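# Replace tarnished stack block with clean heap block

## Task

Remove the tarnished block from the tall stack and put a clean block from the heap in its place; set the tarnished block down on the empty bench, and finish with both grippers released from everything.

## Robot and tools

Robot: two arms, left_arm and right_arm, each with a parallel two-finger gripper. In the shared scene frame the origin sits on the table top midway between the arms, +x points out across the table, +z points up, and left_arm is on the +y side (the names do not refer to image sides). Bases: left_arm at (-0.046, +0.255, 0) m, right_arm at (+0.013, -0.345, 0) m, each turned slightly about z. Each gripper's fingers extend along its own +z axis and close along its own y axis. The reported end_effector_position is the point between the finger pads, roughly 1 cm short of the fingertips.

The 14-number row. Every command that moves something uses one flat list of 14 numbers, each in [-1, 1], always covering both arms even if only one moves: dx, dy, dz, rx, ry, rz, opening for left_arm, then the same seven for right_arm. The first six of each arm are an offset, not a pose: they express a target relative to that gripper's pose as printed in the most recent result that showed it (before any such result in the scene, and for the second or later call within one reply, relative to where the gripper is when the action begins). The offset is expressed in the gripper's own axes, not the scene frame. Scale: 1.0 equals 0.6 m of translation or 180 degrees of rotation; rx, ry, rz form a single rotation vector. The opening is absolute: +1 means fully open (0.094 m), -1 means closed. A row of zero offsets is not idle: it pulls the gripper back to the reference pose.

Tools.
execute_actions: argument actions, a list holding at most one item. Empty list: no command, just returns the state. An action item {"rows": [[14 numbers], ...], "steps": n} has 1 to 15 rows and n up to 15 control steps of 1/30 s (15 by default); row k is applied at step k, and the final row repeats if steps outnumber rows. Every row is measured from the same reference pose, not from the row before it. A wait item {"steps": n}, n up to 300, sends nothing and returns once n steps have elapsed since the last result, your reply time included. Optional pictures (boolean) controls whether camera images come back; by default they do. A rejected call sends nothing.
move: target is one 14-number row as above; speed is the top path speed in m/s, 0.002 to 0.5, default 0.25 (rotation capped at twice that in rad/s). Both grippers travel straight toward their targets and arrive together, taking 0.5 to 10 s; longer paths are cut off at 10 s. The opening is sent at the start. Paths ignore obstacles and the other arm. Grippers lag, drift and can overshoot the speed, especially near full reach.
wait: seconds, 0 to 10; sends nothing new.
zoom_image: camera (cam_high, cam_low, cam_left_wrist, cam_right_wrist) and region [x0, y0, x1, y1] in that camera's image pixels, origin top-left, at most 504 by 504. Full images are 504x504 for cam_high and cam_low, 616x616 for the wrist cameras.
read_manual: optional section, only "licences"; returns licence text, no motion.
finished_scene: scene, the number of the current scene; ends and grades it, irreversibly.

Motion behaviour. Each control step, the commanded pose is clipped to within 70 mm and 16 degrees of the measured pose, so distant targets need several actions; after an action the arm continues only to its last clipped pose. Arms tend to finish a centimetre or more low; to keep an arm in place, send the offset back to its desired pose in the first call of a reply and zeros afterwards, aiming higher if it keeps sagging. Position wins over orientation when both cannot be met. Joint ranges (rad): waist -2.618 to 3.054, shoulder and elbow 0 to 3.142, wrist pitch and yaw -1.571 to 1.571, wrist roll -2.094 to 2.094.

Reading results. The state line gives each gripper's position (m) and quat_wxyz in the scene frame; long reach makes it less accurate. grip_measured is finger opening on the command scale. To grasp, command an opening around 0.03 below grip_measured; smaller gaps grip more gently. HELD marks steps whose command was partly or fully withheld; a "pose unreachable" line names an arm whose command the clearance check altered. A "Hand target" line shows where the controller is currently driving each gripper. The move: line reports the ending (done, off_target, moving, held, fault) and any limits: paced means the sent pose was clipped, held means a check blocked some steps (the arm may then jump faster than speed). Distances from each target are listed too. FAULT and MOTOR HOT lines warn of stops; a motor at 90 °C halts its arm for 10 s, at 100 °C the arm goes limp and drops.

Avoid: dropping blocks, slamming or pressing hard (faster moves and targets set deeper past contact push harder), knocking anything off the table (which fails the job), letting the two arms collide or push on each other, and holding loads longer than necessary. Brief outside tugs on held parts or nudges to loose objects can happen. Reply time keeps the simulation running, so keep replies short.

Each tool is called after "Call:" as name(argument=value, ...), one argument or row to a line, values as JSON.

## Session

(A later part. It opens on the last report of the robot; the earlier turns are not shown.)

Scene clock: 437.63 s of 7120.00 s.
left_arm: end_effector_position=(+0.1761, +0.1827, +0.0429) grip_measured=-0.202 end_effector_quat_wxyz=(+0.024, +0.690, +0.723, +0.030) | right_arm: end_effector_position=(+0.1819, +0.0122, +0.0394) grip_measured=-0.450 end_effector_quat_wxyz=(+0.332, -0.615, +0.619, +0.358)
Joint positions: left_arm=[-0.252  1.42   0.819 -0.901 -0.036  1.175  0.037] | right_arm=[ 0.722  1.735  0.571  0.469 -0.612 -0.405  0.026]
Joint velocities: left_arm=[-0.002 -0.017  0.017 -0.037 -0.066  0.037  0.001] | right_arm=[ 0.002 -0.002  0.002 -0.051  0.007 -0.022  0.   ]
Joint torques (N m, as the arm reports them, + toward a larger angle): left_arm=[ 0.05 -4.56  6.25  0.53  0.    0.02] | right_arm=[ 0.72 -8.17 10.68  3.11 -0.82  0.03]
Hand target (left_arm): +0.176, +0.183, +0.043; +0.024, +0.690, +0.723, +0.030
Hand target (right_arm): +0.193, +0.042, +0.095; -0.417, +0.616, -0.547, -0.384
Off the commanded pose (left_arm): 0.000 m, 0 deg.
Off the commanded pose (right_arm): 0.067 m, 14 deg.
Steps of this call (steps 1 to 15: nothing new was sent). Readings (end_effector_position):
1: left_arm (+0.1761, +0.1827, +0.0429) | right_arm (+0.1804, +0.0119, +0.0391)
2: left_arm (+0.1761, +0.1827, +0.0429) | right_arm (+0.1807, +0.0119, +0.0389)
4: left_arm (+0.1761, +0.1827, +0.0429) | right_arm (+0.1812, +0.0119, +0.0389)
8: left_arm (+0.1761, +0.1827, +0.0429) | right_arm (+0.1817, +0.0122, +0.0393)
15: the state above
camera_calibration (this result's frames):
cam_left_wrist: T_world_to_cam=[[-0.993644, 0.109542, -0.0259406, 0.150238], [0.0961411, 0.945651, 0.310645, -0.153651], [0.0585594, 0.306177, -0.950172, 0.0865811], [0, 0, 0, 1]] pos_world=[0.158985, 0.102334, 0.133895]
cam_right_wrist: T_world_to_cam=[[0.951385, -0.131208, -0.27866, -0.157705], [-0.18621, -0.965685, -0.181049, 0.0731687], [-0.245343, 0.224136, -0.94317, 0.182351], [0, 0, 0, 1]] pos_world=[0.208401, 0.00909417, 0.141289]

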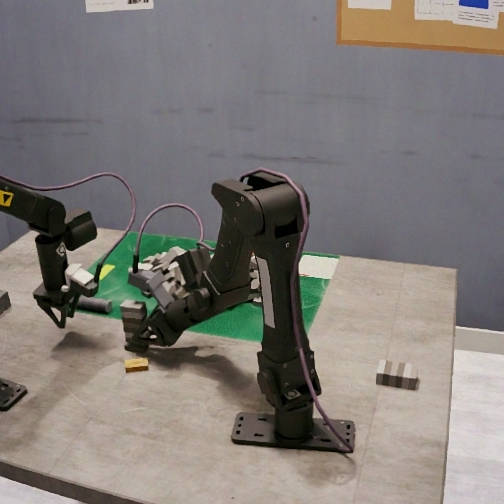

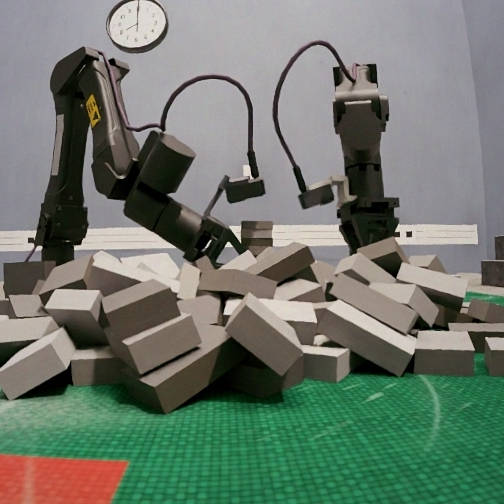

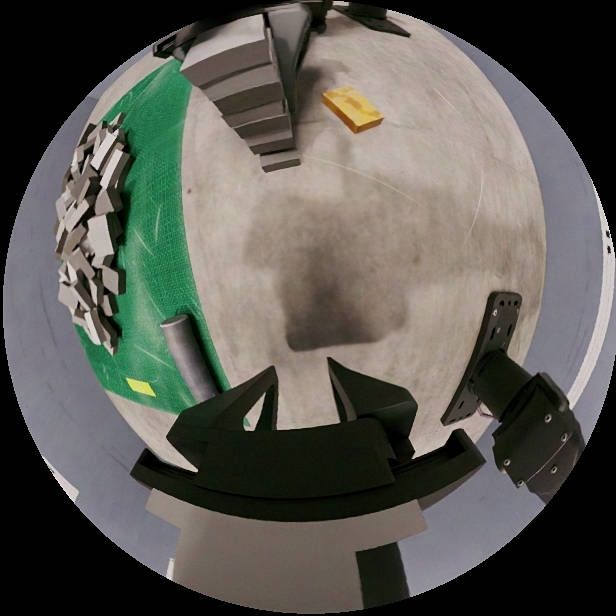

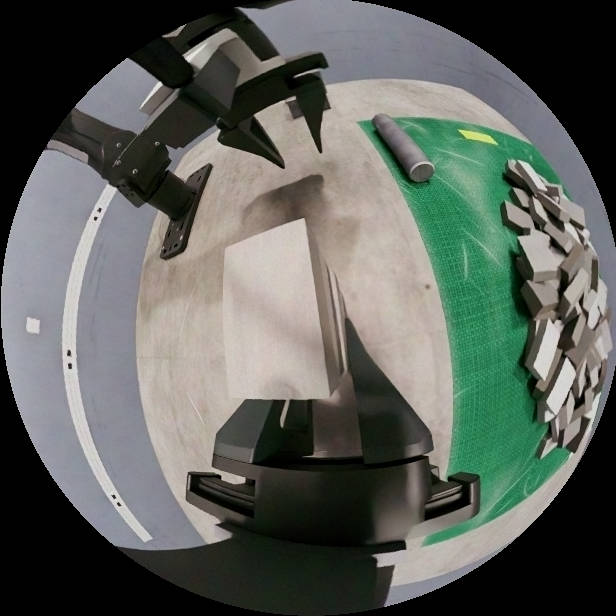

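Call:
execute_actions(
  actions=[
    {"rows":[[0,0,0,0,0,0,-0.2,-0.105,-0.021,0.003,0.006,-0.06,-0.043,-0.51],[0,0,0,0,0,0,-0.2,-0.102,-0.021,0.006,0.006,-0.06,-0.043,-0.51],[0,0,0,0,0,0,-0.2,-0.099,-0.021,0.009,0.006,-0.06,-0.043,-0.51],[0,0,0,0,0,0,-0.2,-0.096,-0.021,0.012,0.006,-0.06,-0.043,-0.51],[0,0,0,0,0,0,-0.2,-0.093,-0.021,0.014,0.006,-0.06,-0.043,-0.51]]},
  ],
  pictures=false,
)

Call:
execute_actions(
  actions=[
    {"steps":12},
  ],
)

Call:
zoom_image(
  camera="cam_high",
  region=[90, 290, 180, 365],
)

Call:
zoom_image(
  camera="cam_left_wrist",
  region=[200, 40, 380, 200],
)

Scene clock: 448.60 s of 7120.00 s.
left_arm: end_effector_position=(+0.1761, +0.1827, +0.0429) grip_measured=-0.202 end_effector_quat_wxyz=(+0.024, +0.690, +0.723, +0.030) | right_arm: end_effector_position=(+0.1827, +0.0141, +0.0311) grip_measured=-0.450 end_effector_quat_wxyz=(+0.331, -0.616, +0.619, +0.358)
Joint positions: left_arm=[-0.252  1.42   0.819 -0.901 -0.036  1.175  0.037] | right_arm=[ 0.723  1.776  0.571  0.509 -0.612 -0.405  0.026]
Joint velocities: left_arm=[-0.002  0.002 -0.002 -0.007  0.022 -0.007  0.002] | right_arm=[-0.002  0.017 -0.007  0.066  0.022  0.066 -0.001]
Joint torques (N m, as the arm reports them, + toward a larger angle): left_arm=[ 0.07 -4.53  6.25  0.53  0.    0.01] | right_arm=[ 0.8  -8.25  9.81  3.05 -0.74 -0.02]
Hand target (left_arm): +0.176, +0.183, +0.043; +0.024, +0.690, +0.723, +0.030
Hand target (right_arm): +0.192, +0.043, +0.083; -0.413, +0.620, -0.546, -0.383
Off the commanded pose (left_arm): 0.000 m, 0 deg.
Off the commanded pose (right_arm): 0.063 m, 13 deg.
Steps of this call (steps 1 to 90: nothing new was sent; then 7.47 s passed at rest; steps 91 to 105: all 15 steps of this action). Readings (end_effector_position):
91: left_arm (+0.1761, +0.1827, +0.0429) | right_arm (+0.1819, +0.0122, +0.0394)
92: left_arm (+0.1761, +0.1827, +0.0429) | right_arm (+0.1819, +0.0122, +0.0392)
94: left_arm (+0.1761, +0.1827, +0.0429) | right_arm (+0.1822, +0.0126, +0.0375)
98: left_arm (+0.1761, +0.1827, +0.0429) | right_arm (+0.1823, +0.0128, +0.0309)
105: the state above

Scene clock: 449.00 s of 7120.00 s.
left_arm: end_effector_position=(+0.1761, +0.1827, +0.0429) grip_measured=-0.202 end_effector_quat_wxyz=(+0.024, +0.690, +0.723, +0.030) | right_arm: end_effector_position=(+0.1829, +0.0142, +0.0310) grip_measured=-0.450 end_effector_quat_wxyz=(+0.331, -0.616, +0.619, +0.358)
Joint positions: left_arm=[-0.252  1.42   0.819 -0.901 -0.036  1.175  0.037] | right_arm=[ 0.723  1.778  0.571  0.511 -0.612 -0.405  0.026]
Joint velocities: left_arm=[ 0.002  0.002  0.032  0.022 -0.051 -0.066 -0.001] | right_arm=[-0.007 -0.017  0.002 -0.022 -0.081 -0.007  0.   ]
Joint torques (N m, as the arm reports them, + toward a larger angle): left_arm=[ 0.04 -4.55  6.24  0.52  0.    0.02] | right_arm=[ 0.88 -8.2   9.85  3.1  -0.78  0.  ]
Hand target (left_arm): +0.176, +0.183, +0.043; +0.024, +0.690, +0.723, +0.030
Hand target (right_arm): +0.192, +0.043, +0.083; -0.413, +0.620, -0.546, -0.383
Off the commanded pose (left_arm): 0.000 m, 0 deg.
Off the commanded pose (right_arm): 0.063 m, 13 deg.
Steps of this call (steps 1 to 12: nothing new was sent). Readings (end_effector_position):
1: left_arm (+0.1761, +0.1827, +0.0429) | right_arm (+0.1828, +0.0141, +0.0311)
2: left_arm (+0.1761, +0.1827, +0.0429) | right_arm (+0.1828, +0.0141, +0.0310)
4: left_arm (+0.1761, +0.1827, +0.0429) | right_arm (+0.1829, +0.0142, +0.0311)
8: left_arm (+0.1761, +0.1827, +0.0429) | right_arm (+0.1829, +0.0142, +0.0310)
12: the state above
camera_calibration (this result's frames):
cam_left_wrist: T_world_to_cam=[[-0.993644, 0.109542, -0.0259406, 0.150238], [0.0961411, 0.945651, 0.310645, -0.153651], [0.0585594, 0.306177, -0.950172, 0.0865811], [0, 0, 0, 1]] pos_world=[0.158985, 0.102334, 0.133895]
cam_right_wrist: T_world_to_cam=[[0.951529, -0.13016, -0.278659, -0.160772], [-0.18503, -0.965995, -0.180604, 0.0735174], [-0.245676, 0.22341, -0.943256, 0.174294], [0, 0, 0, 1]] pos_world=[0.209402, 0.0111521, 0.132881]

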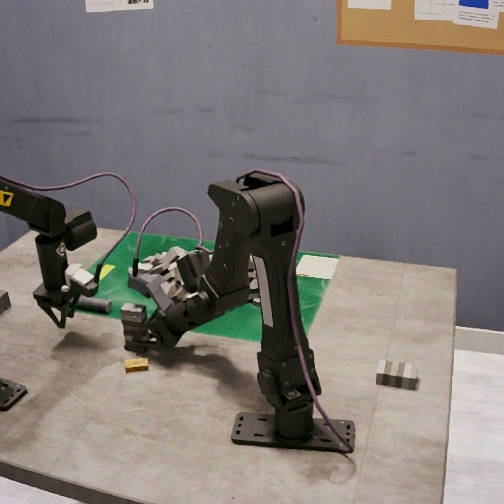

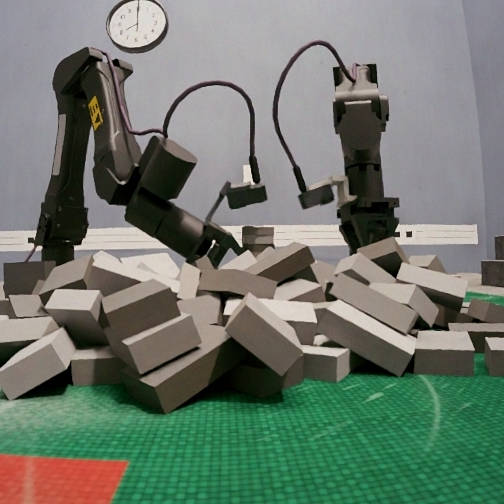

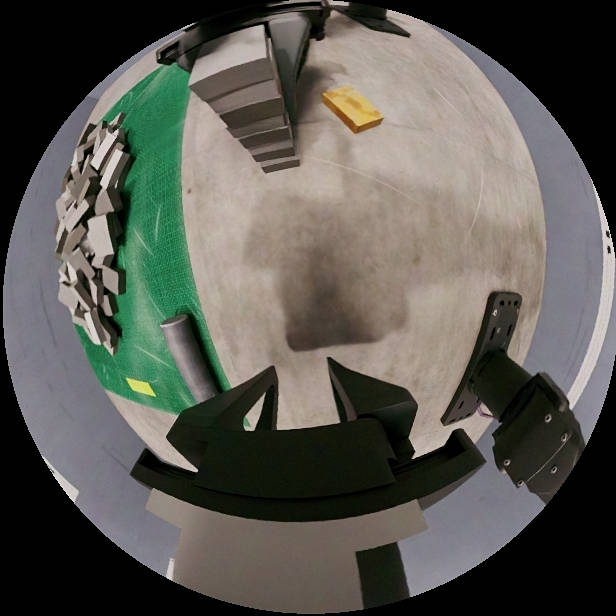

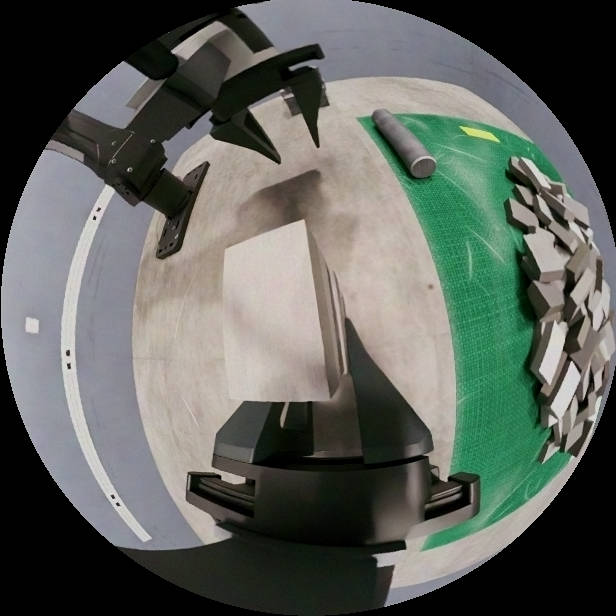

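Region (90, 290, 180, 365) of cam_high's 504x504 image, scaled by 5.600, with more detail than that image has.

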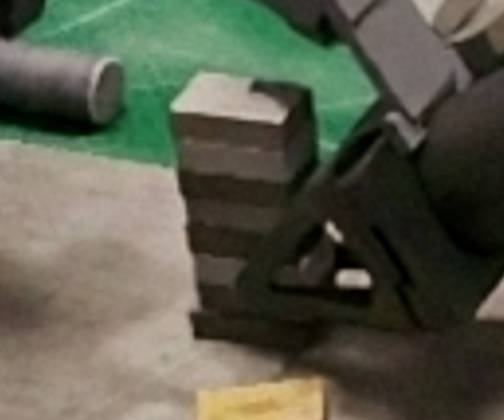

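Region (200, 40, 380, 200) of cam_left_wrist's 616x616 image, scaled by 2.800, with more detail than that image has.

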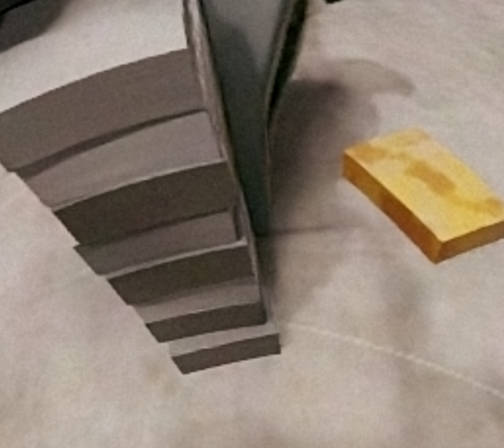

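Close enough (~2 mm). Unload gradually, open, retreat.

Call:
execute_actions(
  actions=[
    {"rows":[[0,0,0,0,0,0,-0.2,-0.092,-0.015,0.006,0.006,-0.058,-0.042,-0.51],[0,0,0,0,0,0,-0.2,-0.082,-0.013,0.008,0.005,-0.054,-0.038,-0.51],[0,0,0,0,0,0,-0.2,-0.072,-0.011,0.008,0.005,-0.049,-0.034,-0.51],[0,0,0,0,0,0,-0.2,-0.062,-0.01,0.008,0.004,-0.044,-0.03,-0.51],[0,0,0,0,0,0,-0.2,-0.052,-0.008,0.008,0.004,-0.038,-0.025,-0.51],[0,0,0,0,0,0,-0.2,-0.042,-0.006,0.007,0.003,-0.032,-0.02,-0.51],[0,0,0,0,0,0,-0.2,-0.032,-0.005,0.006,0.002,-0.026,-0.015,-0.51],[0,0,0,0,0,0,-0.2,-0.022,-0.003,0.005,0.001,-0.02,-0.01,-0.51],[0,0,0,0,0,0,-0.2,-0.012,-0.002,0.005,0,-0.014,-0.005,-0.51],[0,0,0,0,0,0,-0.2,-0.005,0,0.004,0,-0.01,0,-0.51]]},
  ],
  pictures=false,
)

Call:
execute_actions(
  actions=[
    {"rows":[[0,0,0,0,0,0,-0.2,-0.005,0,0,0,0,0,0]]},
  ],
  pictures=false,
)

Call:
move(
  target=[0,0,0,0,0,0,-0.2,0,0,-0.15,0,0,0,0],
  speed=0.12,
)

Call:
zoom_image(
  camera="cam_high",
  region=[90, 290, 190, 380],
)

Scene clock: 466.40 s of 7120.00 s.
left_arm: end_effector_position=(+0.1761, +0.1827, +0.0429) grip_measured=-0.202 end_effector_quat_wxyz=(+0.024, +0.690, +0.723, +0.030) | right_arm: end_effector_position=(+0.1840, +0.0158, +0.0287) grip_measured=-0.450 end_effector_quat_wxyz=(+0.334, -0.612, +0.619, +0.361)
Joint positions: left_arm=[-0.252  1.42   0.819 -0.901 -0.036  1.175  0.037] | right_arm=[ 0.723  1.797  0.569  0.545 -0.613 -0.394  0.026]
Joint velocities: left_arm=[-0.002 -0.002 -0.032 -0.007 -0.037  0.007 -0.002] | right_arm=[-0.002 -0.002  0.002  0.051 -0.022  0.007 -0.001]
Joint torques (N m, as the arm reports them, + toward a larger angle): left_arm=[ 0.08 -4.54  6.21  0.53  0.    0.02] | right_arm=[ 0.13 -6.52  5.    1.91 -0.36  0.09]
Hand target (left_arm): +0.176, +0.183, +0.043; +0.024, +0.690, +0.723, +0.030
Hand target (right_arm): +0.183, +0.018, +0.032; -0.340, +0.610, -0.614, -0.368
Off the commanded pose (left_arm): 0.000 m, 0 deg.
Off the commanded pose (right_arm): 0.004 m, 1 deg.
Steps of this call (steps 1 to 90: nothing new was sent; then 13.90 s passed at rest; steps 91 to 105: all 15 steps of this action). Readings (end_effector_position):
91: left_arm (+0.1761, +0.1827, +0.0429) | right_arm (+0.1829, +0.0143, +0.0308)
92: left_arm (+0.1761, +0.1827, +0.0429) | right_arm (+0.1832, +0.0146, +0.0304)
94: left_arm (+0.1761, +0.1827, +0.0429) | right_arm (+0.1838, +0.0155, +0.0298)
98: left_arm (+0.1761, +0.1827, +0.0429) | right_arm (+0.1842, +0.0162, +0.0292)
105: the state above

Scene clock: 466.90 s of 7120.00 s.
left_arm: end_effector_position=(+0.1761, +0.1827, +0.0429) grip_measured=-0.202 end_effector_quat_wxyz=(+0.024, +0.690, +0.723, +0.030) | right_arm: end_effector_position=(+0.1840, +0.0149, +0.0272) grip_measured=-0.001 end_effector_quat_wxyz=(+0.332, -0.612, +0.622, +0.359)
Joint positions: left_arm=[-0.252  1.42   0.819 -0.901 -0.036  1.175  0.037] | right_arm=[ 0.723  1.797  0.569  0.538 -0.609 -0.394  0.047]
Joint velocities: left_arm=[ 0.002 -0.012 -0.017 -0.022  0.095  0.007  0.   ] | right_arm=[-0.012 -0.007 -0.002 -0.037  0.022  0.022 -0.001]
Joint torques (N m, as the arm reports them, + toward a larger angle): left_arm=[ 0.05 -4.55  6.21  0.53 -0.01  0.02] | right_arm=[ 0.26 -7.08  6.33  1.53 -0.25  0.04]
Hand target (left_arm): +0.176, +0.183, +0.043; +0.024, +0.690, +0.723, +0.030
Hand target (right_arm): +0.184, +0.017, +0.031; -0.334, +0.612, -0.619, -0.361
Off the commanded pose (left_arm): 0.000 m, 0 deg.
Off the commanded pose (right_arm): 0.005 m, 0 deg.
Steps of this call (steps 1 to 15: all 15 steps of this action). Readings (end_effector_position):
1: left_arm (+0.1761, +0.1827, +0.0429) | right_arm (+0.1839, +0.0156, +0.0284)
2: left_arm (+0.1761, +0.1827, +0.0429) | right_arm (+0.1839, +0.0154, +0.0282)
4: left_arm (+0.1761, +0.1827, +0.0429) | right_arm (+0.1840, +0.0152, +0.0278)
8: left_arm (+0.1761, +0.1827, +0.0429) | right_arm (+0.1840, +0.0150, +0.0274)
15: the state above

Scene clock: 468.57 s of 7120.00 s.
left_arm: end_effector_position=(+0.1761, +0.1827, +0.0429) grip_measured=-0.202 end_effector_quat_wxyz=(+0.024, +0.690, +0.723, +0.030) | right_arm: end_effector_position=(+0.1844, -0.0625, +0.0653) grip_measured=-0.001 end_effector_quat_wxyz=(+0.319, -0.612, +0.631, +0.355)
Joint positions: left_arm=[-0.252  1.42   0.819 -0.901 -0.036  1.175  0.037] | right_arm=[ 0.497  1.436  0.482  0.101 -0.764 -0.6    0.047]
Joint velocities: left_arm=[ 0.007 -0.002  0.007 -0.051  0.022 -0.022 -0.   ] | right_arm=[ 0.012 -0.002 -0.012 -0.051  0.037 -0.051  0.   ]
Joint torques (N m, as the arm reports them, + toward a larger angle): left_arm=[ 0.06 -4.58  6.25  0.52  0.    0.01] | right_arm=[-0.9  -6.2   7.4   1.38 -0.57 -0.09]
Hand target (left_arm): +0.176, +0.183, +0.043; +0.024, +0.690, +0.723, +0.030
Hand target (right_arm): +0.187, -0.062, +0.075; -0.331, +0.612, -0.622, -0.359
Off the commanded pose (left_arm): 0.000 m, 0 deg.
Off the commanded pose (right_arm): 0.009 m, 2 deg.
move: done
camera_calibration (this result's frames):
cam_left_wrist: T_world_to_cam=[[-0.993644, 0.109542, -0.0259406, 0.150238], [0.0961411, 0.945651, 0.310645, -0.153651], [0.0585594, 0.306177, -0.950172, 0.0865811], [0, 0, 0, 1]] pos_world=[0.158985, 0.102334, 0.133895]
cam_right_wrist: T_world_to_cam=[[0.943159, -0.14897, -0.297084, -0.161091], [-0.200975, -0.967599, -0.152845, 0.0069667], [-0.264689, 0.203864, -0.942539, 0.226402], [0, 0, 0, 1]] pos_world=[0.213261, -0.063412, 0.1666]

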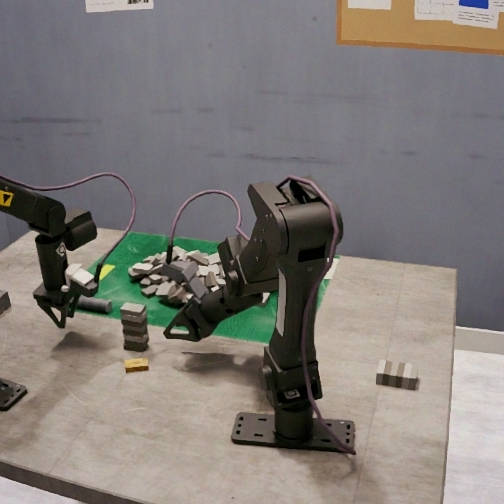

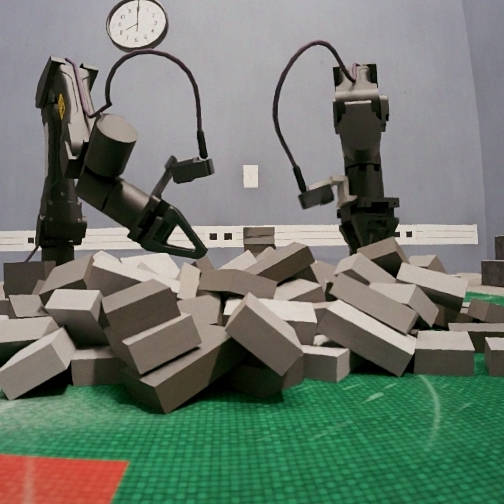

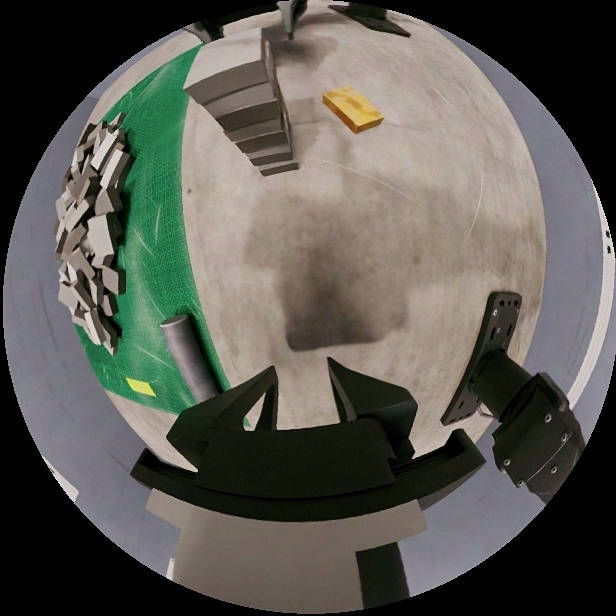

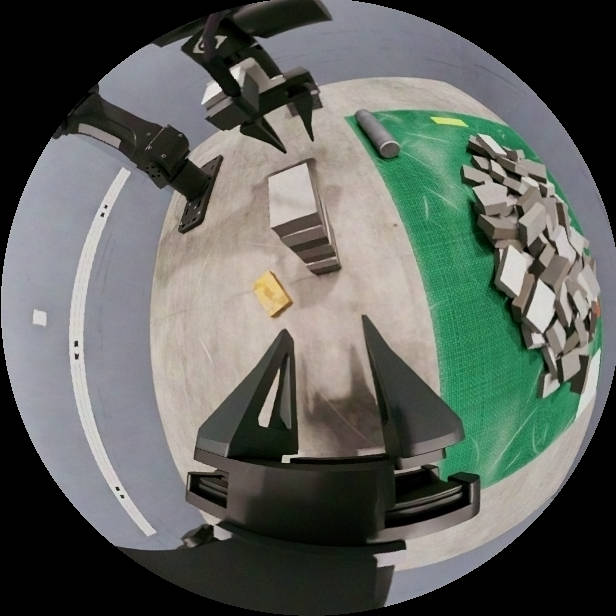

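Region (90, 290, 190, 380) of cam_high's 504x504 image, scaled by 5.040, with more detail than that image has; it fills the top 454 rows of this view, and the rest is white.

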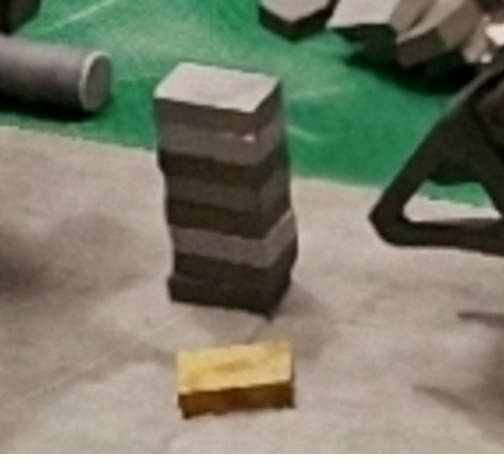

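Call:
finished_scene(
  scene=1,
)

The scene is finished: the task was done.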